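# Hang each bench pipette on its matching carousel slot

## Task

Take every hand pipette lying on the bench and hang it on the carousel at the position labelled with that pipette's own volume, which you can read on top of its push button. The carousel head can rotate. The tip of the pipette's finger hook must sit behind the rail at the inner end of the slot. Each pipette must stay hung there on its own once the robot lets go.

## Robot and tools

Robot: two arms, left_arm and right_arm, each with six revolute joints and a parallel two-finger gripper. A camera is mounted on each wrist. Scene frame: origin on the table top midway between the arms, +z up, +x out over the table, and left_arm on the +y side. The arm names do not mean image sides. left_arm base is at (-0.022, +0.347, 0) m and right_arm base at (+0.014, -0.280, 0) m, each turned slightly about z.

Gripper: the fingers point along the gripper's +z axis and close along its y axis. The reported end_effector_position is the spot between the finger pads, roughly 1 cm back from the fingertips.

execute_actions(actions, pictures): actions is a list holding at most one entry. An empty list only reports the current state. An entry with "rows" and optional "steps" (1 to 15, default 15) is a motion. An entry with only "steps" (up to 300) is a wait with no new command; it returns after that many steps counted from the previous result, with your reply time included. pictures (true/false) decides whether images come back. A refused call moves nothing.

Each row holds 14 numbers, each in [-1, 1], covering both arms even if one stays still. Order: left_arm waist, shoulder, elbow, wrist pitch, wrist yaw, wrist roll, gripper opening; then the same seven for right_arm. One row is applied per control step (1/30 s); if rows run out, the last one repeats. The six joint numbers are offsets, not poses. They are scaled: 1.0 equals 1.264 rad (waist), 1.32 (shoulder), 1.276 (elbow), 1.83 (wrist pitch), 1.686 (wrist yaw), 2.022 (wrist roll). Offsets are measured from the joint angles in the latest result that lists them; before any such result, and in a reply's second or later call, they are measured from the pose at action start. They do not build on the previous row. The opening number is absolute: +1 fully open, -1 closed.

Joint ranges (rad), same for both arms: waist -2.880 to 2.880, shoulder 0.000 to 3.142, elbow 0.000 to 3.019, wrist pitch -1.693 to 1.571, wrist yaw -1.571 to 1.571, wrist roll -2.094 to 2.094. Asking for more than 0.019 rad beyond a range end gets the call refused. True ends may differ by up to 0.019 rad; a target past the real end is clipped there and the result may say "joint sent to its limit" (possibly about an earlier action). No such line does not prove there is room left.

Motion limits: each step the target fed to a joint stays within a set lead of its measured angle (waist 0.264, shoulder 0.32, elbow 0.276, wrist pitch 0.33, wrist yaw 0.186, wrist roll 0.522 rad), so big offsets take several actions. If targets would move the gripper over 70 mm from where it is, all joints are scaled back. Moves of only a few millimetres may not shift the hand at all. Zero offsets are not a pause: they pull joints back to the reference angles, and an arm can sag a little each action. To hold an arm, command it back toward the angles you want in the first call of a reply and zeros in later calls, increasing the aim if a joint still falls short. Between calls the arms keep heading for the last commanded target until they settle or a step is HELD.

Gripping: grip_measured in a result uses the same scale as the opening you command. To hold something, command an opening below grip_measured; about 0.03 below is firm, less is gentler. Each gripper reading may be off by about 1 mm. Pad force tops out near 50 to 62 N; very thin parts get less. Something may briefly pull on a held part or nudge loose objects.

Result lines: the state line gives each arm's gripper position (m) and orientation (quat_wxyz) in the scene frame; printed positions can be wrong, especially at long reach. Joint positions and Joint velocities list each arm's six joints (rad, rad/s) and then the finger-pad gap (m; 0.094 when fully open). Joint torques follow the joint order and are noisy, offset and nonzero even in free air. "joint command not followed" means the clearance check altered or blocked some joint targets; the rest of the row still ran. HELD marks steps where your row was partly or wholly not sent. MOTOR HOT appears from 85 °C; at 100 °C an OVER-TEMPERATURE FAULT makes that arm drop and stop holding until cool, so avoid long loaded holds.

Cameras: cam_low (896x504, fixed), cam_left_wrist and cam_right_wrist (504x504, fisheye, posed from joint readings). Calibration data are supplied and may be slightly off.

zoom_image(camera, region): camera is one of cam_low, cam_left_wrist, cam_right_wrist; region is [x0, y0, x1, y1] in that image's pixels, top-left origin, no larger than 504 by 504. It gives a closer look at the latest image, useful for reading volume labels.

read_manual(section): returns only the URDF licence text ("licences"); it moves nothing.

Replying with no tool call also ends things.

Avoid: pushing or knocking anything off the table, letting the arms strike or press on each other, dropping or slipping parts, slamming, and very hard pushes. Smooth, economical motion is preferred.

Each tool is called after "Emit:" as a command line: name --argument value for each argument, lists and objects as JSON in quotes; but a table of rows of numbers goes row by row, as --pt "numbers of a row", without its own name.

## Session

Emit:
execute_actions --actions '[]'

Scene clock: 0.00 s of 12600.00 s.
left_arm: end_effector_position=(+0.1212, +0.1512, +0.1442) grip_measured=+1.000 end_effector_quat_wxyz=(+0.156, +0.900, +0.355, +0.200) | right_arm: end_effector_position=(+0.1995, -0.6763, +0.3654) grip_measured=+1.000 end_effector_quat_wxyz=(+0.385, +0.729, +0.362, +0.435)
Joint positions: left_arm=[-1.046  0.724  0.545 -1.068 -0.406  1.236  0.094] | right_arm=[-1.565  1.131  1.057 -0.716 -1.096  1.225  0.094]
Joint velocities: left_arm=[ 0.005 -0.015  0.002  0.012  0.051  0.022  0.   ] | right_arm=[-0.005 -0.015 -0.022 -0.002 -0.007  0.007  0.   ]
Joint torques (N m, as the arm reports them, + toward a larger angle): no reading
camera_calibration (this result's frames):
cam_left_wrist: T_world_to_cam=[[-0.567135, 0.698747, -0.436017, 0.0295035], [0.270722, 0.658124, 0.702554, -0.224213], [0.77786, 0.280404, -0.562411, 0.0665981], [0, 0, 0, 1]] pos_world=[0.0256279, 0.10827, 0.207841]
cam_right_wrist: T_world_to_cam=[[-0.19039, 0.422107, -0.886328, 0.645183], [-0.245347, 0.853733, 0.459286, 0.459701], [0.950556, 0.304902, -0.0589792, 0.163399], [0, 0, 0, 1]] pos_world=[0.080303, -0.714619, 0.370347]

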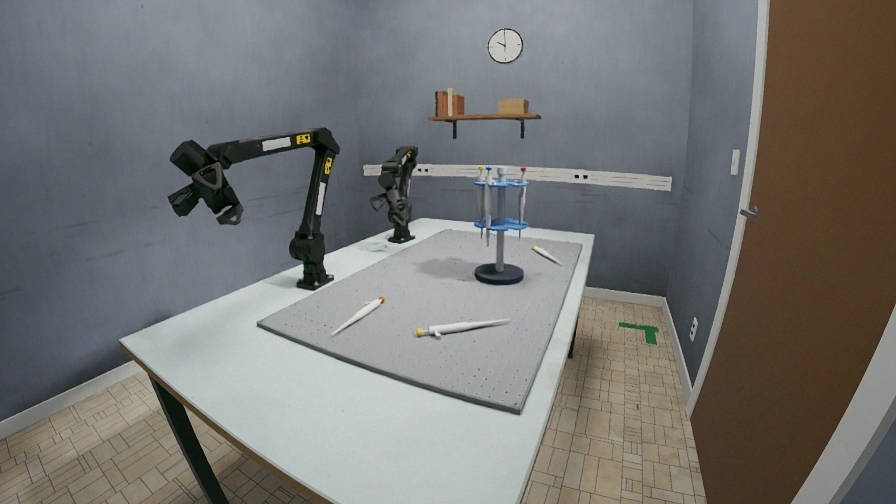

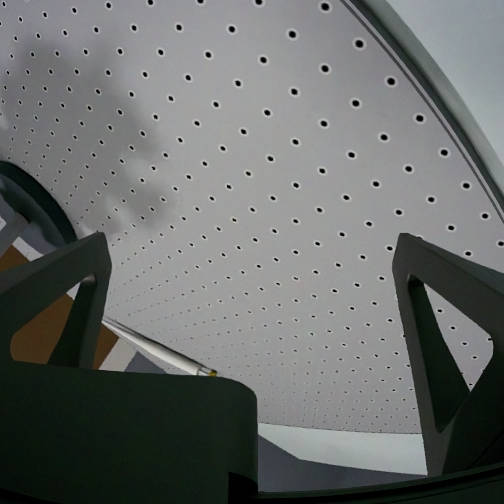

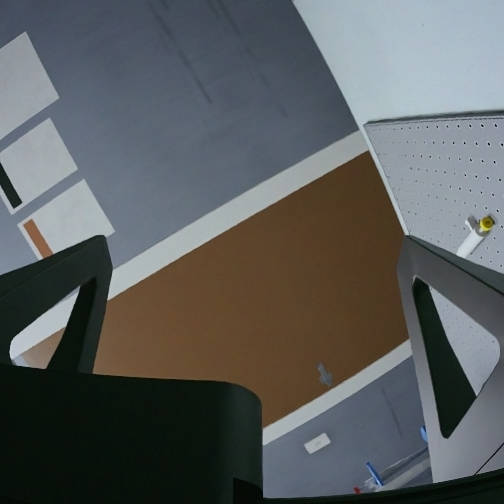

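Emit:
execute_actions --actions '[{"rows":[[0.696,0,1,-0.224,0.241,-0.611,0.3,0.901,0.14,0.482,-0.297,0.65,-0.606,0.3]]}]' --pictures false

Emit:
execute_actions --actions '[{"steps":30}]' --pictures false

Emit:
execute_actions --actions '[{"rows":[[0,0.3,0.55,0,0,0,0.3,0,0,0.03,0,0,0,0.3],[0,0.3,0.55,0,0,0,0.3,0,0,0.03,0,0,0,0.3],[0,0.3,0.55,0,0,0,0.3,0,0,0.03,0,0,0,0.3],[0,0.3,0.55,0,0,0,0.3,0,0,0.03,0,0,0,0.3],[0,0.3,0.55,0,0,0,0.3,0,0,0.03,0,0,0,0.3],[0,0.3,0.55,0,0,0,0.3,0,0,0.03,0,0,0,0.3],[0,0.5,0.55,0,0,0,0.3,0,0,0.03,0,0,0,0.3],[0,0.6,0.55,0,0,0,0.3,0,0,0.03,0,0,0,0.3],[0,0.7,0.55,0,0,0,0.3,0,0,0.03,0,0,0,0.3],[0,0.8,0.55,0,0,0,0.3,0,0,0.03,0,0,0,0.3],[0,0.87,0.55,0,0,0,0.3,0,0,0.03,0,0,0,0.3]]}]' --pictures false

Emit:
execute_actions --actions '[{"steps":30}]'

Scene clock: 7.37 s of 12600.00 s.
left_arm: end_effector_position=(+0.2003, +0.2268, +0.3349) grip_measured=+0.303 end_effector_quat_wxyz=(+0.223, +0.427, +0.876, -0.006) | right_arm: end_effector_position=(+0.3681, -0.6333, +0.3905) grip_measured=+0.303 end_effector_quat_wxyz=(+0.298, +0.557, +0.773, +0.064)
Joint positions: left_arm=[-0.323  0.727  1.056 -1.449 -0.007  0.412  0.061] | right_arm=[-0.948  1.325  1.532 -1.209 -0.261  0.454  0.061]
Joint velocities: left_arm=[ 1.255 -0.005  1.009 -0.1    0.051 -1.326  0.001] | right_arm=[ 1.372 -0.005  0.496 -0.173  1.341 -1.443  0.001]
Joint torques (N m, as the arm reports them, + toward a larger angle): left_arm=[-0.98 -1.09 12.98  0.99  0.16 -0.12] | right_arm=[ 1.07 -8.4  13.67  0.62 -0.23 -0.18]
Steps of this call (steps 1 to 90: nothing new was sent; then 3.87 s passed at rest; steps 91 to 105: all 15 steps of this action). Readings (joint positions):
91: left_arm=[-1.030 0.725 0.559 -1.108 -0.343 1.185] | right_arm=[-1.553 1.139 1.074 -0.762 -1.035 1.176]
92: left_arm=[-0.990 0.727 0.586 -1.186 -0.272 1.121] | right_arm=[-1.527 1.160 1.114 -0.839 -0.966 1.114]
94: left_arm=[-0.880 0.727 0.657 -1.309 -0.144 0.998] | right_arm=[-1.444 1.221 1.211 -0.978 -0.832 0.990]
98: left_arm=[-0.665 0.727 0.808 -1.407 -0.032 0.774] | right_arm=[-1.254 1.305 1.366 -1.133 -0.611 0.781]
105: the state above

Scene clock: 8.37 s of 12600.00 s.
left_arm: end_effector_position=(+0.1468, +0.2839, +0.6814) grip_measured=+0.303 end_effector_quat_wxyz=(+0.558, +0.151, +0.811, -0.095) | right_arm: end_effector_position=(+0.4885, -0.4478, +0.4286) grip_measured=+0.303 end_effector_quat_wxyz=(+0.303, +0.168, +0.937, -0.048)
Joint positions: left_arm=[-0.181  0.71   1.814 -1.473 -0.003  0.014  0.061] | right_arm=[-0.416  1.325  1.627 -1.25  -0.002  0.017  0.061]
Joint velocities: left_arm=[-0.015  0.015  0.017  0.007  0.007 -0.051 -0.001] | right_arm=[-0.005  0.005 -0.002  0.007  0.007  0.11  -0.   ]
Joint torques (N m, as the arm reports them, + toward a larger angle): left_arm=[ 0.94  5.23  5.84  1.93  0.1  -0.15] | right_arm=[-1.39 -8.25 14.21  0.97  0.06 -0.18]
Steps of this call (steps 1 to 30: the robot went on to your last target). Readings (joint positions):
1: left_arm=[-0.284 0.727 1.091 -1.452 -0.007 0.367] | right_arm=[-0.901 1.325 1.548 -1.214 -0.204 0.406]
2: left_arm=[-0.253 0.727 1.128 -1.455 -0.007 0.327] | right_arm=[-0.852 1.325 1.562 -1.218 -0.145 0.363]
4: left_arm=[-0.213 0.727 1.204 -1.459 -0.007 0.259] | right_arm=[-0.752 1.325 1.580 -1.224 -0.067 0.291]
8: left_arm=[-0.191 0.727 1.365 -1.463 -0.006 0.165] | right_arm=[-0.552 1.325 1.593 -1.233 -0.014 0.181]
30: the state above

Scene clock: 8.87 s of 12600.00 s.
left_arm: end_effector_position=(+0.3413, +0.2116, +0.7657) grip_measured=+0.303 end_effector_quat_wxyz=(+0.555, +0.151, +0.812, -0.095) | right_arm: end_effector_position=(+0.4885, -0.4478, +0.4286) grip_measured=+0.303 end_effector_quat_wxyz=(+0.303, +0.168, +0.937, -0.048)
Joint positions: left_arm=[-0.181  1.306  2.414 -1.483 -0.003  0.013  0.061] | right_arm=[-0.416  1.325  1.627 -1.25  -0.002  0.017  0.061]
Joint velocities: left_arm=[-0.005  1.011  0.159 -0.012  0.007  0.022 -0.001] | right_arm=[ 0.005 -0.024  0.007 -0.012  0.007  0.022  0.   ]
Joint torques (N m, as the arm reports them, + toward a larger angle): left_arm=[-0.06 -3.3   7.11  2.18  0.01 -0.04] | right_arm=[-0.54 -8.25 13.81  1.4   0.01 -0.01]
Steps of this call (steps 1 to 15: all 15 steps of this action). Readings (joint positions):
1: left_arm=[-0.181 0.723 1.830 -1.480 -0.003 0.013] | right_arm=[-0.416 1.325 1.627 -1.250 -0.002 0.017]
2: left_arm=[-0.181 0.750 1.874 -1.488 -0.003 0.013] | right_arm=[-0.416 1.325 1.627 -1.250 -0.002 0.017]
4: left_arm=[-0.181 0.827 1.982 -1.488 -0.003 0.013] | right_arm=[-0.416 1.325 1.627 -1.250 -0.002 0.017]
8: left_arm=[-0.181 1.023 2.229 -1.484 -0.003 0.013] | right_arm=[-0.416 1.325 1.627 -1.250 -0.002 0.017]
15: the state above

Scene clock: 9.87 s of 12600.00 s.
left_arm: end_effector_position=(+0.6120, +0.1108, +0.4847) grip_measured=+0.303 end_effector_quat_wxyz=(+0.323, +0.173, +0.929, -0.055) | right_arm: end_effector_position=(+0.4885, -0.4478, +0.4286) grip_measured=+0.303 end_effector_quat_wxyz=(+0.303, +0.168, +0.937, -0.048)
Joint positions: left_arm=[-0.181  1.887  2.465 -1.481 -0.003  0.013  0.061] | right_arm=[-0.416  1.325  1.627 -1.25  -0.002  0.017  0.061]
Joint velocities: left_arm=[-0.024 -0.103  0.061  0.012 -0.007 -0.081 -0.001] | right_arm=[ 0.005 -0.024  0.002 -0.017 -0.051 -0.007 -0.   ]
Joint torques (N m, as the arm reports them, + toward a larger angle): left_arm=[ -0.09 -21.19  11.66   1.93  -0.01  -0.03] | right_arm=[-0.6  -8.13 13.82  1.41  0.01 -0.01]
Steps of this call (steps 1 to 30: the robot went on to your last target). Readings (joint positions):
1: left_arm=[-0.181 1.340 2.418 -1.483 -0.003 0.013] | right_arm=[-0.416 1.325 1.627 -1.250 -0.002 0.017]
2: left_arm=[-0.181 1.374 2.421 -1.483 -0.003 0.013] | right_arm=[-0.416 1.325 1.627 -1.250 -0.002 0.017]
4: left_arm=[-0.181 1.443 2.422 -1.483 -0.003 0.013] | right_arm=[-0.416 1.325 1.627 -1.250 -0.002 0.017]
8: left_arm=[-0.181 1.585 2.422 -1.483 -0.003 0.013] | right_arm=[-0.416 1.325 1.627 -1.250 -0.002 0.017]
30: the state above
camera_calibration (this result's frames):
cam_left_wrist: T_world_to_cam=[[-0.350004, -0.936447, -0.023736, 0.332993], [-0.934896, 0.350792, -0.0539834, 0.568885], [0.058879, 0.00329627, -0.99826, 0.56962], [0, 0, 0, 1]] pos_world=[0.614858, 0.110393, 0.607243]
cam_right_wrist: T_world_to_cam=[[-0.32388, -0.946066, -0.00776485, -0.264188], [-0.946094, 0.323893, -0.000345383, 0.608605], [0.00284173, 0.00723441, -0.99997, 0.555684], [0, 0, 0, 1]] pos_world=[0.488653, -0.451083, 0.553826]

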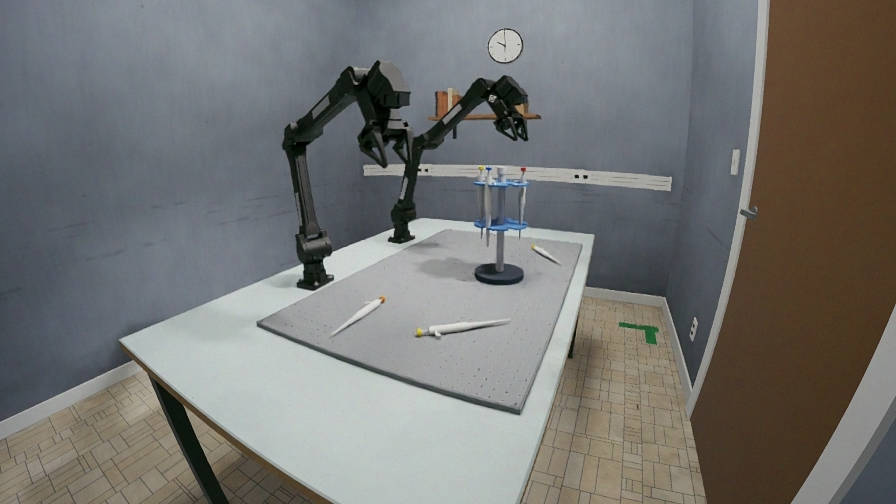

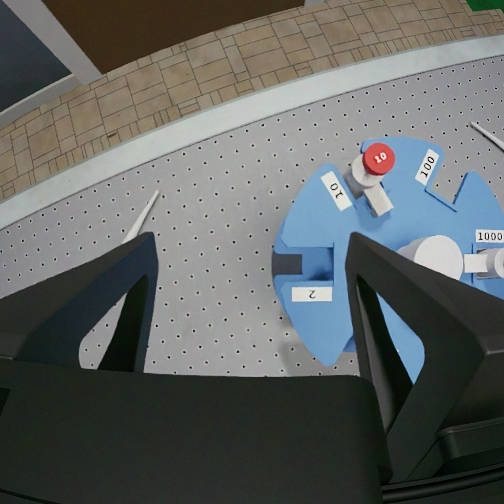

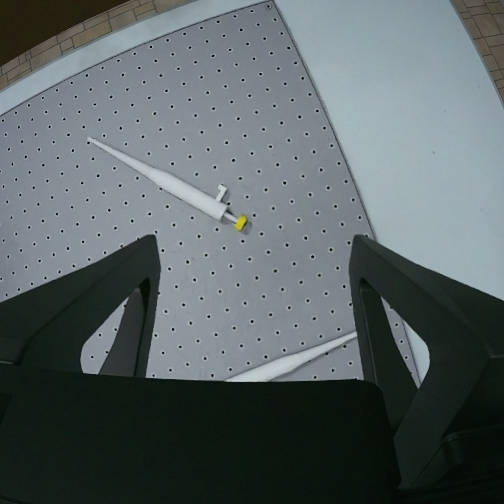

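Emit:
execute_actions --actions '[{"rows":[[0.05,-0.02,0.03,0,0,0,0.3,-0.03,0.05,-0.04,0.04,-0.1,-0.2,0.3],[0.1,-0.02,0.03,0,0,0,0.3,-0.06,0.1,-0.08,0.08,-0.2,-0.4,0.3],[0.15,-0.02,0.03,0,0,0,0.3,-0.085,0.15,-0.125,0.115,-0.332,-0.565,0.3],[0.2,-0.02,0.03,0,0,0,0.3,-0.085,0.2,-0.165,0.15,-0.332,-0.565,0.3],[0.25,-0.02,0.03,0,0,0,0.3,-0.085,0.25,-0.21,0.19,-0.332,-0.565,0.3],[0.29,-0.02,0.03,0,0,0,0.3,-0.085,0.3,-0.25,0.23,-0.332,-0.565,0.3],[0.32,-0.02,0.03,0,0,0,0.3,-0.085,0.345,-0.29,0.268,-0.332,-0.565,0.3],[0.343,-0.02,0.03,0,0,0,0.3,-0.085,0.345,-0.29,0.268,-0.332,-0.565,0.3]]}]' --pictures false

Emit:
execute_actions --actions '[{"steps":25}]'

Scene clock: 23.33 s of 12600.00 s.
left_arm: end_effector_position=(+0.6515, +0.3513, +0.4921) grip_measured=+0.303 end_effector_quat_wxyz=(+0.334, +0.003, +0.943, +0.004) | right_arm: end_effector_position=(+0.5625, -0.4147, +0.2069) grip_measured=+0.303 end_effector_quat_wxyz=(+0.283, -0.105, +0.944, +0.136)
Joint positions: left_arm=[ 0.182  1.879  2.469 -1.481 -0.001  0.013  0.061] | right_arm=[-0.464  1.597  1.347 -0.91  -0.505 -0.502  0.061]
Joint velocities: left_arm=[ 1.001 -0.005  0.007 -0.007 -0.022  0.051  0.   ] | right_arm=[-0.093  0.913 -0.535  0.691 -0.432 -1.297 -0.   ]
Joint torques (N m, as the arm reports them, + toward a larger angle): left_arm=[  0.24 -20.37  10.56   1.65  -0.06  -0.03] | right_arm=[ -2.7  -10.79  10.05   1.39  -0.3   -0.15]
Steps of this call (steps 1 to 15: the robot went on to your last target; steps 16 to 90: nothing new was sent; then 9.97 s passed at rest; steps 91 to 105: all 15 steps of this action). Readings (joint positions):
91: left_arm=[-0.178 1.879 2.469 -1.481 -0.002 0.013] | right_arm=[-0.421 1.327 1.621 -1.238 -0.081 -0.041]
92: left_arm=[-0.172 1.879 2.469 -1.481 -0.001 0.013] | right_arm=[-0.426 1.328 1.608 -1.214 -0.153 -0.107]
94: left_arm=[-0.146 1.879 2.469 -1.481 -0.001 0.013] | right_arm=[-0.437 1.343 1.577 -1.169 -0.233 -0.186]
98: left_arm=[-0.048 1.879 2.469 -1.481 -0.001 0.013] | right_arm=[-0.452 1.408 1.493 -1.075 -0.338 -0.282]
105: the state above

Scene clock: 24.17 s of 12600.00 s.
left_arm: end_effector_position=(+0.6493, +0.4008, +0.4921) grip_measured=+0.303 end_effector_quat_wxyz=(+0.333, -0.032, +0.942, +0.017) | right_arm: end_effector_position=(+0.5452, -0.4309, +0.0661) grip_measured=+0.303 end_effector_quat_wxyz=(+0.271, -0.342, +0.892, +0.118)
Joint positions: left_arm=[ 0.255  1.879  2.469 -1.481 -0.004  0.013  0.061] | right_arm=[-0.518  1.795  1.229 -0.772 -0.56  -1.106  0.061]
Joint velocities: left_arm=[-0.005  0.005  0.012  0.017  0.022 -0.066  0.001] | right_arm=[-0.005 -0.024 -0.012  0.002  0.022 -0.022 -0.001]
Joint torques (N m, as the arm reports them, + toward a larger angle): left_arm=[ -0.33 -20.07  10.53   1.66   0.07  -0.04] | right_arm=[ -0.84 -13.69  11.32   1.16  -0.46  -0.16]
Steps of this call (steps 1 to 25: the robot went on to your last target). Readings (joint positions):
1: left_arm=[0.215 1.879 2.469 -1.481 -0.001 0.013] | right_arm=[-0.467 1.628 1.328 -0.886 -0.521 -0.553]
2: left_arm=[0.244 1.879 2.469 -1.481 -0.003 0.013] | right_arm=[-0.470 1.661 1.310 -0.862 -0.535 -0.615]
4: left_arm=[0.286 1.879 2.469 -1.481 -0.005 0.013] | right_arm=[-0.482 1.726 1.277 -0.813 -0.554 -0.774]
8: left_arm=[0.296 1.879 2.469 -1.481 -0.005 0.013] | right_arm=[-0.508 1.816 1.236 -0.782 -0.556 -0.972]
25: the state above
camera_calibration (this result's frames):
cam_left_wrist: T_world_to_cam=[[0.0796375, -0.996519, -0.0246406, 0.363369], [-0.994742, -0.07785, -0.066547, 0.719312], [0.0643971, 0.0298107, -0.997479, 0.55925], [0, 0, 0, 1]] pos_world=[0.650578, 0.401431, 0.614662]
cam_right_wrist: T_world_to_cam=[[0.690268, -0.723216, -0.0221051, -0.688608], [-0.722866, -0.690622, 0.0224842, 0.0963214], [-0.0315272, 0.000458894, -0.999503, 0.208678], [0, 0, 0, 1]] pos_world=[0.551531, -0.431586, 0.191187]

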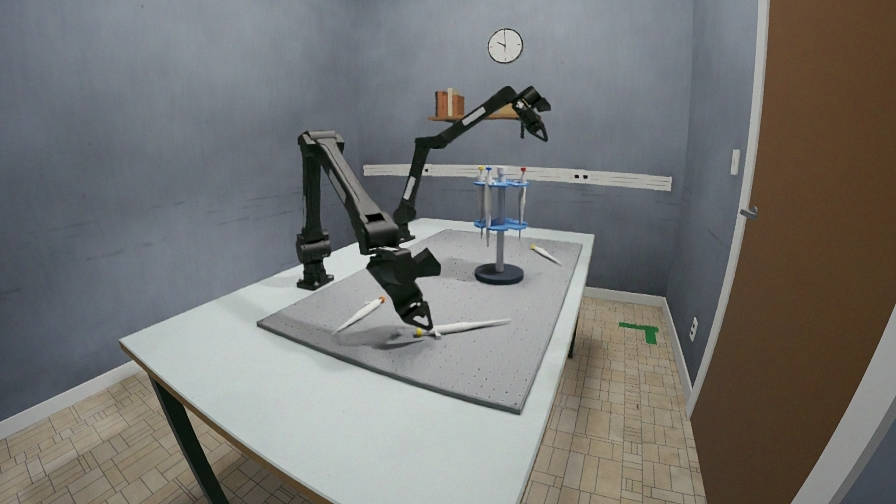

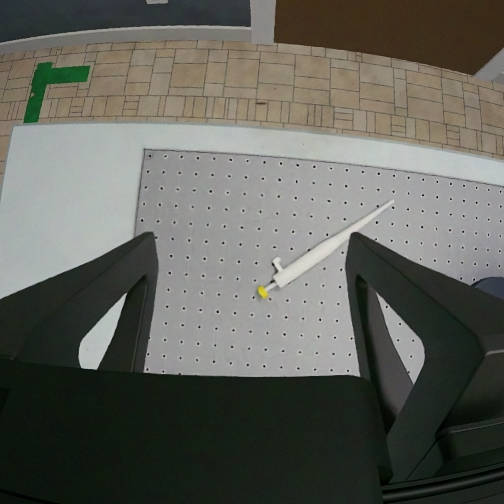

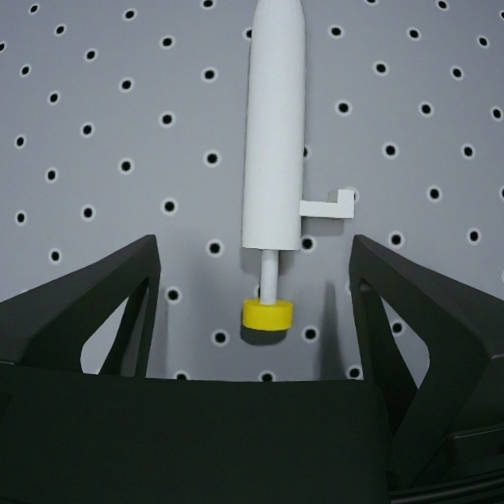

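Emit:
execute_actions --actions '[{"rows":[[0,-0.01,0.03,0,0,0,-1,0.015,0.015,0,0.012,0,0.03,0.3],[0,-0.01,0.03,0,0,0,-1,0.015,0.03,0,0.025,0,0.03,0.3],[0,-0.01,0.03,0,0,0,-1,0.015,0.042,-0.003,0.035,0,0.03,0.3],[0,-0.01,0.03,0,0,0,-1,0.015,0.053,-0.003,0.045,0,0.03,0.0]]}]'

Scene clock: 34.80 s of 12600.00 s.
left_arm: end_effector_position=(+0.6493, +0.4008, +0.4921) grip_measured=-0.992 end_effector_quat_wxyz=(+0.333, -0.032, +0.942, +0.017) | right_arm: end_effector_position=(+0.5545, -0.4329, +0.0403) grip_measured=+0.003 end_effector_quat_wxyz=(+0.275, -0.326, +0.897, +0.120)
Joint positions: left_arm=[ 0.255  1.879  2.469 -1.481 -0.004  0.013  0.   ] | right_arm=[-0.515  1.848  1.224 -0.699 -0.562 -1.064  0.047]
Joint velocities: left_arm=[ 0.005 -0.015  0.012 -0.017  0.022 -0.051 -0.001] | right_arm=[ 0.015 -0.005 -0.007  0.002  0.007  0.11  -0.001]
Joint torques (N m, as the arm reports them, + toward a larger angle): left_arm=[ -0.07 -19.97  10.89   1.65  -0.01  -0.03] | right_arm=[  0.55 -12.84   8.23   1.11  -0.27   0.15]
Steps of this call (steps 1 to 30: the robot went on to your last target; steps 31 to 90: nothing new was sent; then 7.13 s passed at rest; steps 91 to 105: all 15 steps of this action). Readings (joint positions):
91: left_arm=[0.255 1.879 2.469 -1.481 -0.004 0.013] | right_arm=[-0.518 1.795 1.228 -0.771 -0.560 -1.102]
92: left_arm=[0.255 1.879 2.469 -1.481 -0.004 0.013] | right_arm=[-0.518 1.796 1.228 -0.764 -0.560 -1.094]
94: left_arm=[0.255 1.879 2.469 -1.481 -0.004 0.013] | right_arm=[-0.517 1.805 1.228 -0.736 -0.560 -1.083]
98: left_arm=[0.255 1.879 2.469 -1.481 -0.004 0.013] | right_arm=[-0.515 1.841 1.226 -0.706 -0.560 -1.070]
105: the state above
camera_calibration (this result's frames):
cam_left_wrist: T_world_to_cam=[[0.0796375, -0.996519, -0.0246406, 0.363369], [-0.994742, -0.07785, -0.066547, 0.719312], [0.0643971, 0.0298107, -0.997479, 0.55925], [0, 0, 0, 1]] pos_world=[0.650578, 0.401431, 0.614662]
cam_right_wrist: T_world_to_cam=[[0.667383, -0.743998, -0.0326572, -0.69297], [-0.743992, -0.668025, 0.0147459, 0.12398], [-0.0327868, 0.0144556, -0.999358, 0.189914], [0, 0, 0, 1]] pos_world=[0.560943, -0.435492, 0.165334]

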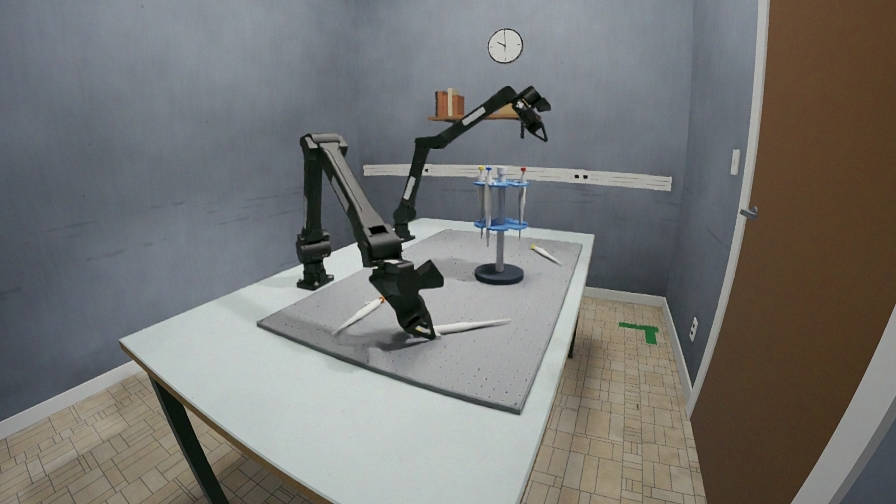

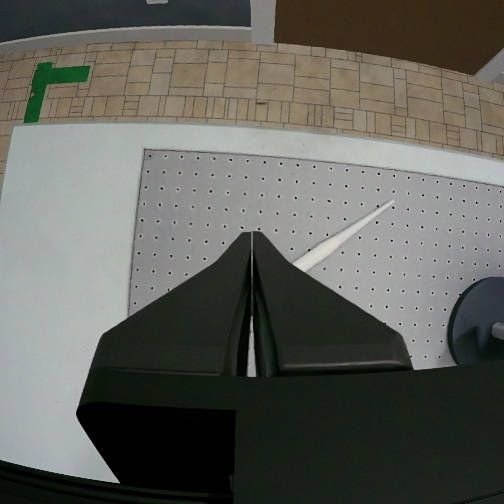

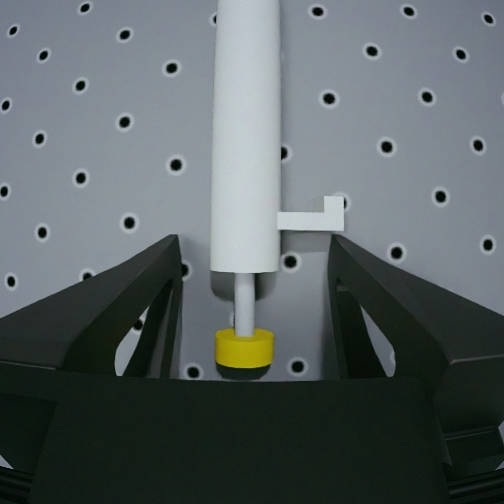

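Emit:
execute_actions --actions '[{"rows":[[0,-0.01,0.03,0,0,0,-1,0.01,0,0.01,0,0,0.01,-0.4],[0,-0.01,0.03,0,0,0,-1,0.01,0,0.01,0,0,0.01,-0.4],[0,-0.01,0.03,0,0,0,-1,0.01,0,0.01,0,0,0.01,-0.4],[0,-0.01,0.03,0,0,0,-1,0.01,0,0.01,0,0,0.01,-0.4],[0,-0.01,0.03,0,0,0,-1,0.01,0,0.01,0,0,0.01,-0.63]]}]'

Scene clock: 37.03 s of 12600.00 s.
left_arm: end_effector_position=(+0.6493, +0.4008, +0.4921) grip_measured=-0.992 end_effector_quat_wxyz=(+0.333, -0.032, +0.942, +0.017) | right_arm: end_effector_position=(+0.5545, -0.4329, +0.0403) grip_measured=-0.582 end_effector_quat_wxyz=(+0.275, -0.324, +0.897, +0.121)
Joint positions: left_arm=[ 0.255  1.879  2.469 -1.481 -0.004  0.013  0.   ] | right_arm=[-0.515  1.848  1.224 -0.699 -0.562 -1.06   0.02 ]
Joint velocities: left_arm=[ 0.005 -0.015  0.012  0.012 -0.066 -0.095  0.001] | right_arm=[-0.024 -0.005  0.007 -0.002 -0.007 -0.037 -0.   ]
Joint torques (N m, as the arm reports them, + toward a larger angle): left_arm=[ -0.23 -19.72  10.84   1.66   0.    -0.04] | right_arm=[  0.35 -13.05   9.36   0.71  -0.37   0.14]
Steps of this call (steps 1 to 15: the robot went on to your last target; steps 16 to 52: nothing new was sent; steps 53 to 67: all 15 steps of this action). Readings (joint positions):
53: left_arm=[0.255 1.879 2.469 -1.481 -0.004 0.013] | right_arm=[-0.515 1.848 1.224 -0.699 -0.562 -1.063]
54: left_arm=[0.255 1.879 2.469 -1.481 -0.004 0.013] | right_arm=[-0.515 1.848 1.224 -0.699 -0.562 -1.062]
56: left_arm=[0.255 1.879 2.469 -1.481 -0.004 0.013] | right_arm=[-0.515 1.848 1.224 -0.699 -0.562 -1.061]
60: left_arm=[0.255 1.879 2.469 -1.481 -0.004 0.013] | right_arm=[-0.515 1.848 1.224 -0.699 -0.562 -1.061]
67: the state above
camera_calibration (this result's frames):
cam_left_wrist: T_world_to_cam=[[0.0796375, -0.996519, -0.0246406, 0.363369], [-0.994742, -0.07785, -0.066547, 0.719312], [0.0643971, 0.0298107, -0.997479, 0.55925], [0, 0, 0, 1]] pos_world=[0.650578, 0.401431, 0.614662]
cam_right_wrist: T_world_to_cam=[[0.665001, -0.746029, -0.0348376, -0.69244], [-0.746057, -0.665718, 0.0148128, 0.126121], [-0.0342428, 0.0161403, -0.999283, 0.191448], [0, 0, 0, 1]] pos_world=[0.561123, -0.43571, 0.16532]

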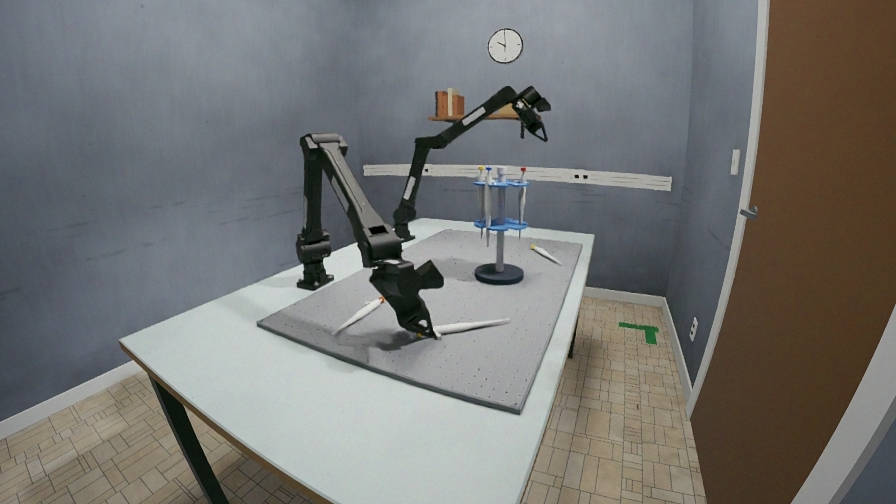

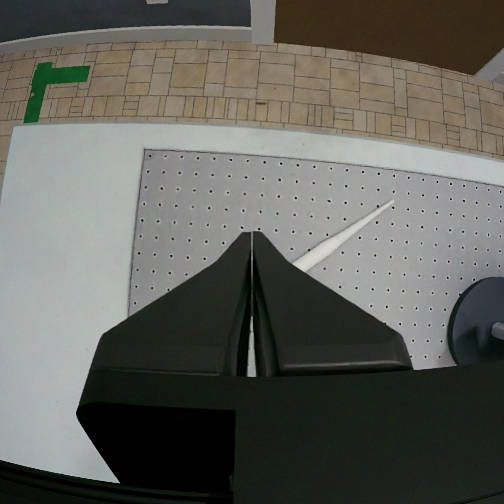

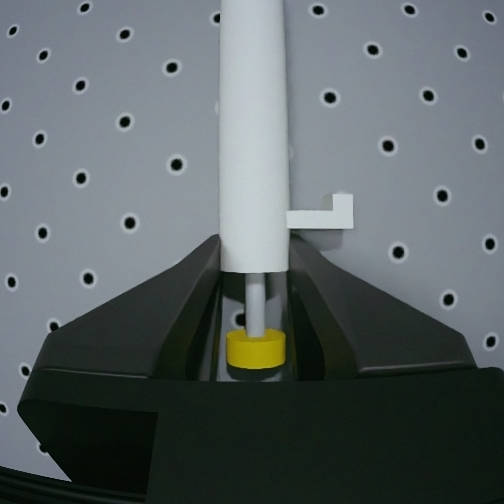

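Emit:
execute_actions --actions '[{"rows":[[0,-0.01,0.03,0,0,0,-1,0,-0.02,0.05,-0.01,0,0,-0.63],[0,-0.01,0.03,0,0,0,-1,0,-0.035,0.07,-0.03,0,0,-0.63],[0,-0.01,0.03,0,0,0,-1,0,-0.05,0.1,-0.06,0,0,-0.63],[0,-0.01,0.03,0,0,0,-1,0,-0.065,0.13,-0.095,0,0,-0.63],[0,-0.01,0.03,0,0,0,-1,0,-0.08,0.16,-0.13,0,0,-0.63],[0,-0.01,0.03,0,0,0,-1,0,-0.095,0.19,-0.165,0,0,-0.63],[0,-0.01,0.03,0,0,0,-1,0,-0.11,0.22,-0.2,0,0,-0.63],[0,-0.01,0.03,0,0,0,-1,0,-0.125,0.25,-0.235,0,0,-0.63],[0,-0.01,0.03,0,0,0,-1,0,-0.14,0.28,-0.27,0,0,-0.63],[0,-0.01,0.03,0,0,0,-1,0,-0.155,0.31,-0.305,0,0,-0.63],[0,-0.01,0.03,0,0,0,-1,0,-0.17,0.34,-0.34,0,0,-0.63],[0,-0.01,0.03,0,0,0,-1,0,-0.182,0.37,-0.375,0,0,-0.63],[0,-0.01,0.03,0,0,0,-1,0,-0.192,0.4,-0.41,0,0,-0.63],[0,-0.01,0.03,0,0,0,-1,0,-0.2,0.425,-0.435,0,0,-0.63],[0,-0.01,0.03,0,0,0,-1,0,-0.205,0.442,-0.456,0,0,-0.63]]}]' --pictures false

Emit:
execute_actions --actions '[{"steps":12}]' --pictures false

Emit:
execute_actions --actions '[{"rows":[[0,-0.01,0.03,0,0,0,-1,0,0,0.025,0,0.02,-0.02,-0.63],[0,-0.01,0.03,0,0,0,-1,0,0,0.025,0,0.045,-0.04,-0.63],[0,-0.01,0.03,0,0,0,-1,0,0,0.025,0,0.075,-0.06,-0.63],[0,-0.01,0.03,0,0,0,-1,0,0,0.025,0,0.105,-0.08,-0.63],[0,-0.01,0.03,0,0,0,-1,0,0,0.025,0,0.135,-0.1,-0.63],[0,-0.01,0.03,0,0,0,-1,0,0,0.025,0,0.165,-0.12,-0.63],[0,-0.01,0.03,0,0,0,-1,0,0,0.025,0,0.195,-0.14,-0.63],[0,-0.01,0.03,0,0,0,-1,0,0,0.025,0,0.225,-0.16,-0.63],[0,-0.01,0.03,0,0,0,-1,0,0,0.025,0,0.255,-0.18,-0.63],[0,-0.01,0.03,0,0,0,-1,0,0,0.025,0,0.285,-0.2,-0.63],[0,-0.01,0.03,0,0,0,-1,0,0,0.025,0,0.315,-0.22,-0.63],[0,-0.01,0.03,0,0,0,-1,0,0,0.025,0,0.345,-0.24,-0.63],[0,-0.01,0.03,0,0,0,-1,0,0,0.025,0,0.375,-0.26,-0.63],[0,-0.01,0.03,0,0,0,-1,0,0,0.025,0,0.405,-0.28,-0.63],[0,-0.01,0.03,0,0,0,-1,0,0,0.025,0,0.435,-0.3,-0.63]]}]' --pictures false

Emit:
execute_actions --actions '[{"rows":[[0,-0.01,0.03,0,0,0,-1,0,0,0.025,0,0.05,-0.08,-0.63],[0,-0.01,0.03,0,0,0,-1,0,0,0.025,0,0.08,-0.1,-0.63],[0,-0.01,0.03,0,0,0,-1,0,0,0.025,0,0.11,-0.12,-0.63],[0,-0.01,0.03,0,0,0,-1,0,0,0.025,0,0.14,-0.14,-0.63],[0,-0.01,0.03,0,0,0,-1,0,0,0.025,0,0.17,-0.15,-0.63],[0,-0.01,0.03,0,0,0,-1,0,0,0.025,0,0.2,-0.15,-0.63],[0,-0.01,0.03,0,0,0,-1,0,0,0.025,0,0.23,-0.15,-0.63],[0,-0.01,0.03,0,0,0,-1,0,0,0.025,0,0.26,-0.15,-0.63],[0,-0.01,0.03,0,0,0,-1,0,0,0.025,0,0.29,-0.15,-0.63],[0,-0.01,0.03,0,0,0,-1,0,0,0.025,0,0.32,-0.15,-0.63],[0,-0.01,0.03,0,0,0,-1,0,0,0.025,0,0.35,-0.15,-0.63],[0,-0.01,0.03,0,0,0,-1,0,0,0.025,0,0.38,-0.15,-0.63],[0,-0.01,0.03,0,0,0,-1,0,0,0.025,0,0.41,-0.15,-0.63],[0,-0.01,0.03,0,0,0,-1,0,0,0.025,0,0.44,-0.15,-0.63],[0,-0.01,0.03,0,0,0,-1,0,0,0.025,0,0.46,-0.15,-0.63]]}]' --pictures false

Emit:
execute_actions --actions '[{"steps":10}]'

Scene clock: 52.90 s of 12600.00 s.
left_arm: end_effector_position=(+0.6493, +0.4008, +0.4921) grip_measured=-0.992 end_effector_quat_wxyz=(+0.333, -0.032, +0.942, +0.017) | right_arm: end_effector_position=(+0.5500, -0.4314, +0.1636) grip_measured=-0.582 end_effector_quat_wxyz=(+0.232, -0.310, +0.908, +0.160)
Joint positions: left_arm=[ 0.255  1.879  2.469 -1.481 -0.004  0.013  0.   ] | right_arm=[-0.515  1.751  1.461 -1.155 -0.559 -1.06   0.02 ]
Joint velocities: left_arm=[ 0.005 -0.005 -0.007 -0.017 -0.051  0.139  0.001] | right_arm=[-0.005 -0.376  0.51  -1.072  0.007  0.007 -0.   ]
Joint torques (N m, as the arm reports them, + toward a larger angle): left_arm=[ -0.2  -19.91  10.91   1.64   0.    -0.03] | right_arm=[ -0.61 -14.92  13.56   0.5   -0.39  -0.01]
Steps of this call (steps 1 to 15: the robot went on to your last target; steps 16 to 90: nothing new was sent; then 12.37 s passed at rest; steps 91 to 105: all 15 steps of this action). Readings (joint positions):
91: left_arm=[0.255 1.879 2.469 -1.481 -0.004 0.013] | right_arm=[-0.515 1.848 1.226 -0.701 -0.562 -1.060]
92: left_arm=[0.255 1.879 2.469 -1.481 -0.004 0.013] | right_arm=[-0.515 1.848 1.233 -0.712 -0.562 -1.060]
94: left_arm=[0.255 1.879 2.469 -1.481 -0.004 0.013] | right_arm=[-0.515 1.847 1.260 -0.766 -0.560 -1.060]
98: left_arm=[0.255 1.879 2.469 -1.481 -0.004 0.013] | right_arm=[-0.515 1.825 1.331 -0.901 -0.560 -1.060]
105: the state above

Scene clock: 53.30 s of 12600.00 s.
left_arm: end_effector_position=(+0.6493, +0.4008, +0.4921) grip_measured=-0.992 end_effector_quat_wxyz=(+0.333, -0.032, +0.942, +0.017) | right_arm: end_effector_position=(+0.5275, -0.4209, +0.3183) grip_measured=-0.582 end_effector_quat_wxyz=(+0.242, -0.314, +0.906, +0.150)
Joint positions: left_arm=[ 0.255  1.879  2.469 -1.481 -0.004  0.013  0.   ] | right_arm=[-0.515  1.625  1.704 -1.494 -0.559 -1.06   0.02 ]
Joint velocities: left_arm=[-0.015  0.005 -0.007 -0.017 -0.007 -0.007  0.   ] | right_arm=[-0.005 -0.308  0.564 -0.437 -0.037  0.037 -0.   ]
Joint torques (N m, as the arm reports them, + toward a larger angle): left_arm=[ -0.16 -19.72  10.86   1.65  -0.01  -0.04] | right_arm=[ -0.77 -13.92  14.16   0.2   -0.54   0.02]
Steps of this call (steps 1 to 12: the robot went on to your last target). Readings (joint positions):
1: left_arm=[0.255 1.879 2.469 -1.481 -0.004 0.013] | right_arm=[-0.515 1.739 1.479 -1.192 -0.559 -1.060]
2: left_arm=[0.255 1.879 2.469 -1.481 -0.004 0.013] | right_arm=[-0.515 1.727 1.498 -1.230 -0.559 -1.060]
4: left_arm=[0.255 1.879 2.469 -1.481 -0.004 0.013] | right_arm=[-0.515 1.705 1.540 -1.302 -0.559 -1.060]
8: left_arm=[0.255 1.879 2.469 -1.481 -0.004 0.013] | right_arm=[-0.515 1.666 1.625 -1.415 -0.559 -1.060]
12: the state above

Scene clock: 53.80 s of 12600.00 s.
left_arm: end_effector_position=(+0.6493, +0.4008, +0.4921) grip_measured=-0.992 end_effector_quat_wxyz=(+0.333, -0.032, +0.942, +0.017) | right_arm: end_effector_position=(+0.4846, -0.5262, +0.3044) grip_measured=-0.582 end_effector_quat_wxyz=(-0.004, -0.493, +0.863, -0.109)
Joint positions: left_arm=[ 0.255  1.879  2.469 -1.481 -0.004  0.013  0.   ] | right_arm=[-0.515  1.62   1.724 -1.499  0.131 -1.487  0.02 ]
Joint velocities: left_arm=[-0.005 -0.015 -0.002 -0.007  0.007  0.022 -0.   ] | right_arm=[ 0.015 -0.005  0.012 -0.007  1.326 -1.062 -0.001]
Joint torques (N m, as the arm reports them, + toward a larger angle): left_arm=[ -0.09 -19.76  10.88   1.7    0.    -0.03] | right_arm=[ -0.58 -11.83  11.19   0.78  -0.17  -0.12]
Steps of this call (steps 1 to 15: all 15 steps of this action). Readings (joint positions):
1: left_arm=[0.255 1.879 2.469 -1.481 -0.004 0.013] | right_arm=[-0.515 1.616 1.716 -1.499 -0.545 -1.064]
2: left_arm=[0.255 1.879 2.469 -1.481 -0.004 0.013] | right_arm=[-0.515 1.605 1.723 -1.499 -0.516 -1.074]
4: left_arm=[0.255 1.879 2.469 -1.481 -0.004 0.013] | right_arm=[-0.515 1.593 1.724 -1.499 -0.425 -1.112]
8: left_arm=[0.255 1.879 2.469 -1.481 -0.004 0.013] | right_arm=[-0.515 1.602 1.724 -1.499 -0.222 -1.229]
15: the state above

Scene clock: 54.30 s of 12600.00 s.
left_arm: end_effector_position=(+0.6493, +0.4008, +0.4921) grip_measured=-0.992 end_effector_quat_wxyz=(+0.333, -0.032, +0.942, +0.017) | right_arm: end_effector_position=(+0.4290, -0.6203, +0.3630) grip_measured=-0.582 end_effector_quat_wxyz=(-0.338, -0.526, +0.736, -0.261)
Joint positions: left_arm=[ 0.255  1.879  2.469 -1.481 -0.004  0.013  0.   ] | right_arm=[-0.515  1.62   1.724 -1.499  0.869 -1.761  0.02 ]
Joint velocities: left_arm=[-0.015 -0.005 -0.022 -0.007 -0.037 -0.007 -0.   ] | right_arm=[-0.005 -0.015 -0.027 -0.002  1.033 -0.125 -0.001]
Joint torques (N m, as the arm reports them, + toward a larger angle): left_arm=[ -0.18 -19.77  10.86   1.63   0.    -0.04] | right_arm=[ -0.19 -12.14  12.73   0.38   0.33  -0.13]
Steps of this call (steps 1 to 15: all 15 steps of this action). Readings (joint positions):
1: left_arm=[0.255 1.879 2.469 -1.481 -0.004 0.013] | right_arm=[-0.515 1.620 1.724 -1.499 0.177 -1.518]
2: left_arm=[0.255 1.879 2.469 -1.481 -0.004 0.013] | right_arm=[-0.515 1.620 1.724 -1.499 0.224 -1.548]
4: left_arm=[0.255 1.879 2.469 -1.481 -0.004 0.013] | right_arm=[-0.515 1.620 1.724 -1.499 0.323 -1.612]
8: left_arm=[0.255 1.879 2.469 -1.481 -0.004 0.013] | right_arm=[-0.515 1.620 1.724 -1.499 0.525 -1.709]
15: the state above

Scene clock: 54.63 s of 12600.00 s.
left_arm: end_effector_position=(+0.6493, +0.4008, +0.4921) grip_measured=-0.992 end_effector_quat_wxyz=(+0.333, -0.032, +0.942, +0.017) | right_arm: end_effector_position=(+0.4268, -0.6232, +0.3672) grip_measured=-0.582 end_effector_quat_wxyz=(-0.353, -0.525, +0.728, -0.265)
Joint positions: left_arm=[ 0.255  1.879  2.469 -1.481 -0.004  0.013  0.   ] | right_arm=[-0.515  1.62   1.724 -1.499  0.902 -1.773  0.02 ]
Joint velocities: left_arm=[ 0.005 -0.005  0.002 -0.002  0.051  0.022 -0.001] | right_arm=[-0.015 -0.005  0.007 -0.012 -0.051 -0.066 -0.001]
Joint torques (N m, as the arm reports them, + toward a larger angle): left_arm=[ -0.24 -19.79  10.92   1.7   -0.01  -0.03] | right_arm=[ -0.39 -12.22  12.75   0.51   0.61  -0.19]
Steps of this call (steps 1 to 10: the robot went on to your last target). Readings (joint positions):
1: left_arm=[0.255 1.879 2.469 -1.481 -0.004 0.013] | right_arm=[-0.515 1.620 1.724 -1.499 0.892 -1.764]
2: left_arm=[0.255 1.879 2.469 -1.481 -0.004 0.013] | right_arm=[-0.515 1.620 1.724 -1.499 0.900 -1.766]
4: left_arm=[0.255 1.879 2.469 -1.481 -0.004 0.013] | right_arm=[-0.515 1.620 1.724 -1.499 0.901 -1.769]
8: left_arm=[0.255 1.879 2.469 -1.481 -0.004 0.013] | right_arm=[-0.515 1.620 1.724 -1.499 0.902 -1.773]
10: the state above
camera_calibration (this result's frames):
cam_left_wrist: T_world_to_cam=[[0.0796375, -0.996519, -0.0246406, 0.363369], [-0.994742, -0.07785, -0.066547, 0.719312], [0.0643971, 0.0298107, -0.997479, 0.55925], [0, 0, 0, 1]] pos_world=[0.650578, 0.401431, 0.614662]
cam_right_wrist: T_world_to_cam=[[0.952741, -0.303727, -0.00584207, -0.595861], [-0.00449407, -0.033321, 0.999435, -0.384639], [-0.303749, -0.952176, -0.0331112, -0.326354], [0, 0, 0, 1]] pos_world=[0.466843, -0.504541, 0.370135]

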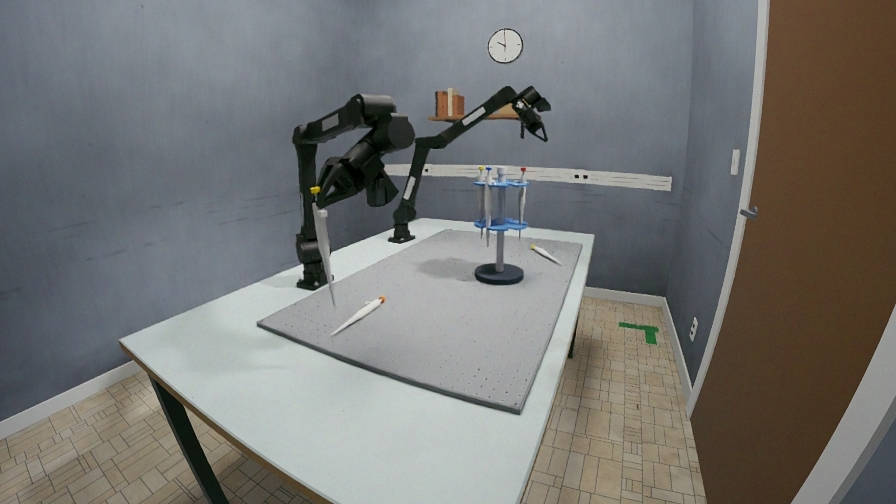

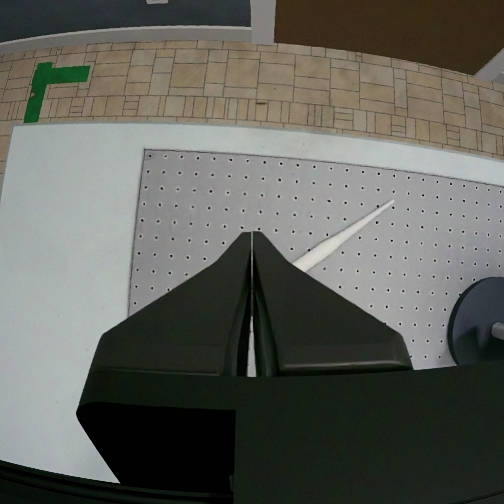

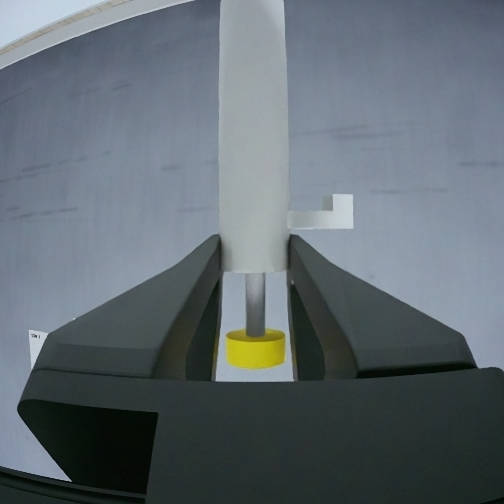

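Emit:
execute_actions --actions '[{"rows":[[-0.03,-0.01,0.03,0,0.05,0,-1,0.01,-0.033,0.05,-0.02,0.031,-0.017,-0.63],[-0.06,-0.01,0.03,0,0.1,0,-1,0.02,-0.033,0.05,-0.02,0.031,-0.017,-0.63],[-0.09,-0.01,0.03,0,0.15,0,-1,0.03,-0.033,0.05,-0.02,0.031,-0.017,-0.63],[-0.12,-0.01,0.03,0,0.2,0,-1,0.045,-0.033,0.05,-0.02,0.031,-0.017,-0.63],[-0.15,-0.01,0.03,0,0.25,0,-1,0.06,-0.033,0.05,-0.02,0.031,-0.017,-0.63],[-0.18,-0.01,0.03,0,0.3,0,-1,0.08,-0.033,0.05,-0.02,0.031,-0.017,-0.63],[-0.21,-0.01,0.03,0,0.35,0,-1,0.1,-0.033,0.05,-0.02,0.031,-0.017,-0.63],[-0.24,-0.01,0.03,0,0.35,0,-1,0.12,-0.033,0.05,-0.02,0.031,-0.017,-0.63],[-0.27,-0.01,0.03,0,0.35,0,-1,0.145,-0.033,0.05,-0.02,0.031,-0.017,-0.63],[-0.29,-0.01,0.03,0,0.35,0,-1,0.17,-0.033,0.05,-0.02,0.031,-0.017,-0.63],[-0.31,-0.01,0.03,0,0.35,0,-1,0.195,-0.033,0.05,-0.02,0.031,-0.017,-0.63],[-0.32,-0.01,0.03,0,0.35,0,-1,0.22,-0.033,0.05,-0.02,0.031,-0.017,-0.63],[-0.33,-0.01,0.03,0,0.35,0,-1,0.245,-0.033,0.05,-0.02,0.031,-0.017,-0.63],[-0.335,-0.01,0.03,0,0.35,0,-1,0.27,-0.033,0.05,-0.02,0.031,-0.017,-0.63],[-0.34,-0.01,0.03,0,0.35,0,-1,0.295,-0.033,0.05,-0.02,0.031,-0.017,-0.63]]}]' --pictures false

Emit:
execute_actions --actions '[{"rows":[[-0.02,-0.01,0.03,0,0,0,-1,0.06,0,0.025,0,0,0,-0.63],[-0.02,-0.01,0.03,0,0,0,-1,0.085,0,0.025,0,0,0,-0.63],[-0.02,-0.01,0.03,0,0,0,-1,0.11,0,0.025,0,0,0,-0.63],[-0.02,-0.01,0.03,0,0,0,-1,0.135,0,0.025,0,0,0,-0.63],[-0.02,-0.01,0.03,0,0,0,-1,0.16,0,0.025,0,0,0,-0.63],[-0.02,-0.01,0.03,0,0,0,-1,0.185,0,0.025,0,0,0,-0.63],[-0.02,-0.01,0.03,0,0,0,-1,0.21,0,0.025,0,0,0,-0.63],[-0.02,-0.01,0.03,0,0,0,-1,0.235,0,0.025,0,0,0,-0.63],[-0.02,-0.01,0.03,0,0,0,-1,0.26,0,0.025,0,0,0,-0.63],[-0.02,-0.01,0.03,0,0,0,-1,0.285,0,0.025,0,0,0,-0.63],[-0.02,-0.01,0.03,0,0,0,-1,0.305,0,0.025,0,0,0,-0.63],[-0.02,-0.01,0.03,0,0,0,-1,0.325,0,0.025,0,0,0,-0.63],[-0.02,-0.01,0.03,0,0,0,-1,0.34,0,0.025,0,0,0,-0.63],[-0.02,-0.01,0.03,0,0,0,-1,0.35,0,0.025,0,0,0,-0.63],[-0.02,-0.01,0.03,0,0,0,-1,0.36,0,0.025,0,0,0,-0.63]]}]' --pictures false

Emit:
execute_actions --actions '[{"steps":15}]'

Scene clock: 68.80 s of 12600.00 s.
left_arm: end_effector_position=(+0.5980, +0.1112, +0.5127) grip_measured=-0.992 end_effector_quat_wxyz=(+0.291, +0.199, +0.888, -0.294) | right_arm: end_effector_position=(+0.4951, -0.4965, +0.3938) grip_measured=-0.582 end_effector_quat_wxyz=(-0.328, -0.615, +0.637, -0.328)
Joint positions: left_arm=[-0.048  1.879  2.469 -1.481  0.563  0.013  0.   ] | right_arm=[-0.23   1.592  1.74  -1.525  0.952 -1.79   0.02 ]
Joint velocities: left_arm=[-0.991  0.005 -0.017 -0.002  0.3   -0.051 -0.   ] | right_arm=[ 1.138  0.005  0.007  0.002 -0.022  0.066 -0.   ]
Joint torques (N m, as the arm reports them, + toward a larger angle): left_arm=[ -1.24 -19.48   9.87   1.55   0.33   0.  ] | right_arm=[  0.6  -13.15  14.19   0.11   0.5   -0.17]
Steps of this call (steps 1 to 30: the robot went on to your last target; steps 31 to 140: nothing new was sent; then 9.00 s passed at rest; steps 141 to 155: all 15 steps of this action). Readings (joint positions):
141: left_arm=[0.255 1.879 2.469 -1.481 0.035 0.013] | right_arm=[-0.515 1.630 1.714 -1.504 0.923 -1.777]
142: left_arm=[0.253 1.879 2.469 -1.481 0.100 0.013] | right_arm=[-0.514 1.629 1.716 -1.512 0.938 -1.780]
144: left_arm=[0.237 1.879 2.469 -1.481 0.221 0.013] | right_arm=[-0.510 1.623 1.724 -1.522 0.948 -1.784]
148: left_arm=[0.160 1.879 2.469 -1.481 0.411 0.013] | right_arm=[-0.461 1.602 1.736 -1.525 0.952 -1.789]
155: the state above

Scene clock: 69.30 s of 12600.00 s.
left_arm: end_effector_position=(+0.5918, +0.0955, +0.5128) grip_measured=-0.992 end_effector_quat_wxyz=(+0.287, +0.210, +0.886, -0.298) | right_arm: end_effector_position=(+0.5414, -0.2780, +0.3935) grip_measured=-0.582 end_effector_quat_wxyz=(+0.251, +0.737, -0.493, +0.390)
Joint positions: left_arm=[-0.074  1.879  2.469 -1.481  0.564  0.013  0.   ] | right_arm=[ 0.196  1.592  1.74  -1.525  0.95  -1.79   0.02 ]
Joint velocities: left_arm=[ 0.015 -0.015  0.002 -0.007 -0.081  0.022  0.001] | right_arm=[ 0.737 -0.024 -0.012 -0.007  0.007  0.022  0.001]
Joint torques (N m, as the arm reports them, + toward a larger angle): left_arm=[  0.01 -19.77  10.82   1.58   0.22   0.01] | right_arm=[ -1.88 -11.12  12.49   0.51   0.55  -0.01]
Steps of this call (steps 1 to 15: all 15 steps of this action). Readings (joint positions):
1: left_arm=[-0.077 1.879 2.469 -1.481 0.565 0.013] | right_arm=[-0.193 1.592 1.740 -1.525 0.951 -1.790]
2: left_arm=[-0.103 1.879 2.469 -1.481 0.565 0.013] | right_arm=[-0.158 1.592 1.740 -1.525 0.950 -1.790]
4: left_arm=[-0.128 1.879 2.469 -1.481 0.566 0.013] | right_arm=[-0.099 1.592 1.740 -1.525 0.950 -1.790]
8: left_arm=[-0.114 1.879 2.469 -1.481 0.566 0.013] | right_arm=[0.001 1.592 1.740 -1.525 0.950 -1.790]
15: the state above

Scene clock: 69.80 s of 12600.00 s.
left_arm: end_effector_position=(+0.5919, +0.0958, +0.5128) grip_measured=-0.992 end_effector_quat_wxyz=(+0.287, +0.210, +0.886, -0.298) | right_arm: end_effector_position=(+0.5409, -0.2557, +0.3933) grip_measured=-0.582 end_effector_quat_wxyz=(+0.242, +0.747, -0.477, +0.394)
Joint positions: left_arm=[-0.073  1.879  2.469 -1.481  0.564  0.013  0.   ] | right_arm=[ 0.238  1.592  1.74  -1.525  0.948 -1.79   0.02 ]
Joint velocities: left_arm=[-0.005 -0.005 -0.012 -0.017 -0.081 -0.051 -0.001] | right_arm=[ 0.005  0.005  0.027  0.007 -0.007 -0.066  0.   ]
Joint torques (N m, as the arm reports them, + toward a larger angle): left_arm=[ -0.39 -19.68  10.83   1.58   0.22   0.01] | right_arm=[ -1.67 -10.45  12.76   0.55   0.58   0.  ]
Steps of this call (steps 1 to 15: the robot went on to your last target). Readings (joint positions):
1: left_arm=[-0.073 1.879 2.469 -1.481 0.564 0.013] | right_arm=[0.218 1.592 1.740 -1.525 0.950 -1.790]
2: left_arm=[-0.073 1.879 2.469 -1.481 0.564 0.013] | right_arm=[0.235 1.592 1.740 -1.525 0.950 -1.790]
4: left_arm=[-0.073 1.879 2.469 -1.481 0.564 0.013] | right_arm=[0.251 1.592 1.740 -1.525 0.948 -1.790]
8: left_arm=[-0.073 1.879 2.469 -1.481 0.564 0.013] | right_arm=[0.245 1.592 1.740 -1.525 0.948 -1.790]
15: the state above
camera_calibration (this result's frames):
cam_left_wrist: T_world_to_cam=[[-0.539645, -0.74305, 0.395804, 0.191142], [-0.834851, 0.532984, -0.137667, 0.523158], [-0.108664, -0.404729, -0.907958, 0.69083], [0, 0, 0, 1]] pos_world=[0.614976, 0.142792, 0.623612]
cam_right_wrist: T_world_to_cam=[[0.902382, 0.430871, -0.00754191, -0.377043], [0.000484505, 0.0164868, 0.999864, -0.388058], [0.430937, -0.902263, 0.0146686, -0.344359], [0, 0, 0, 1]] pos_world=[0.488822, -0.141848, 0.390213]

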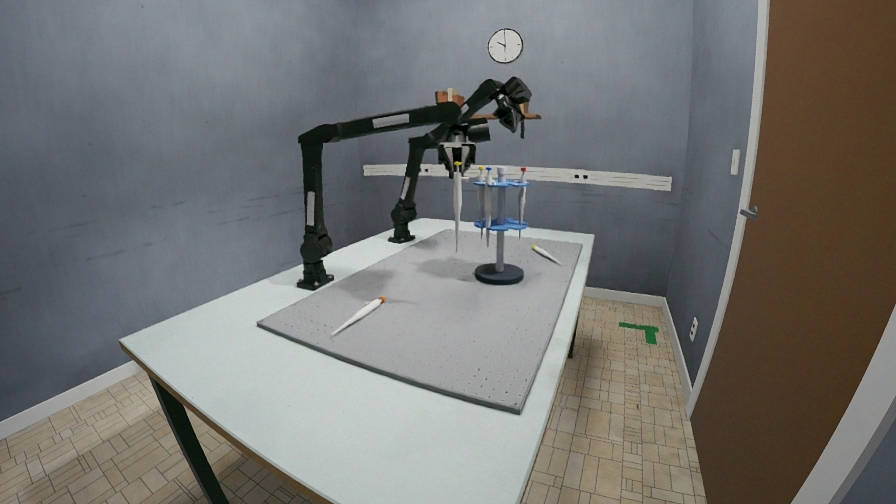

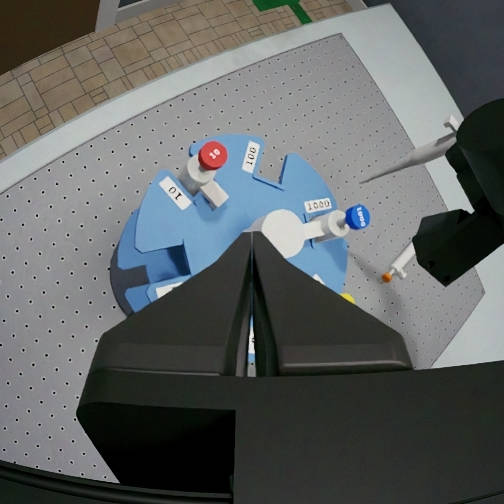

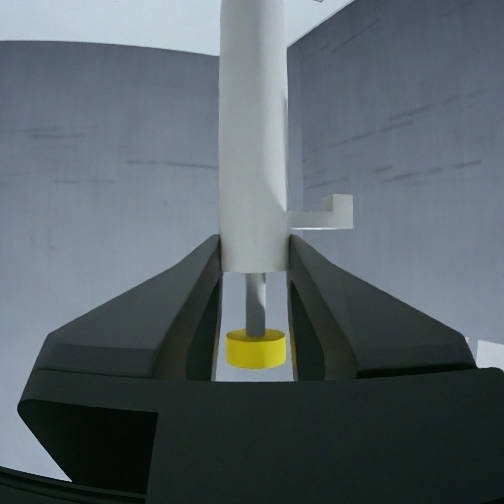

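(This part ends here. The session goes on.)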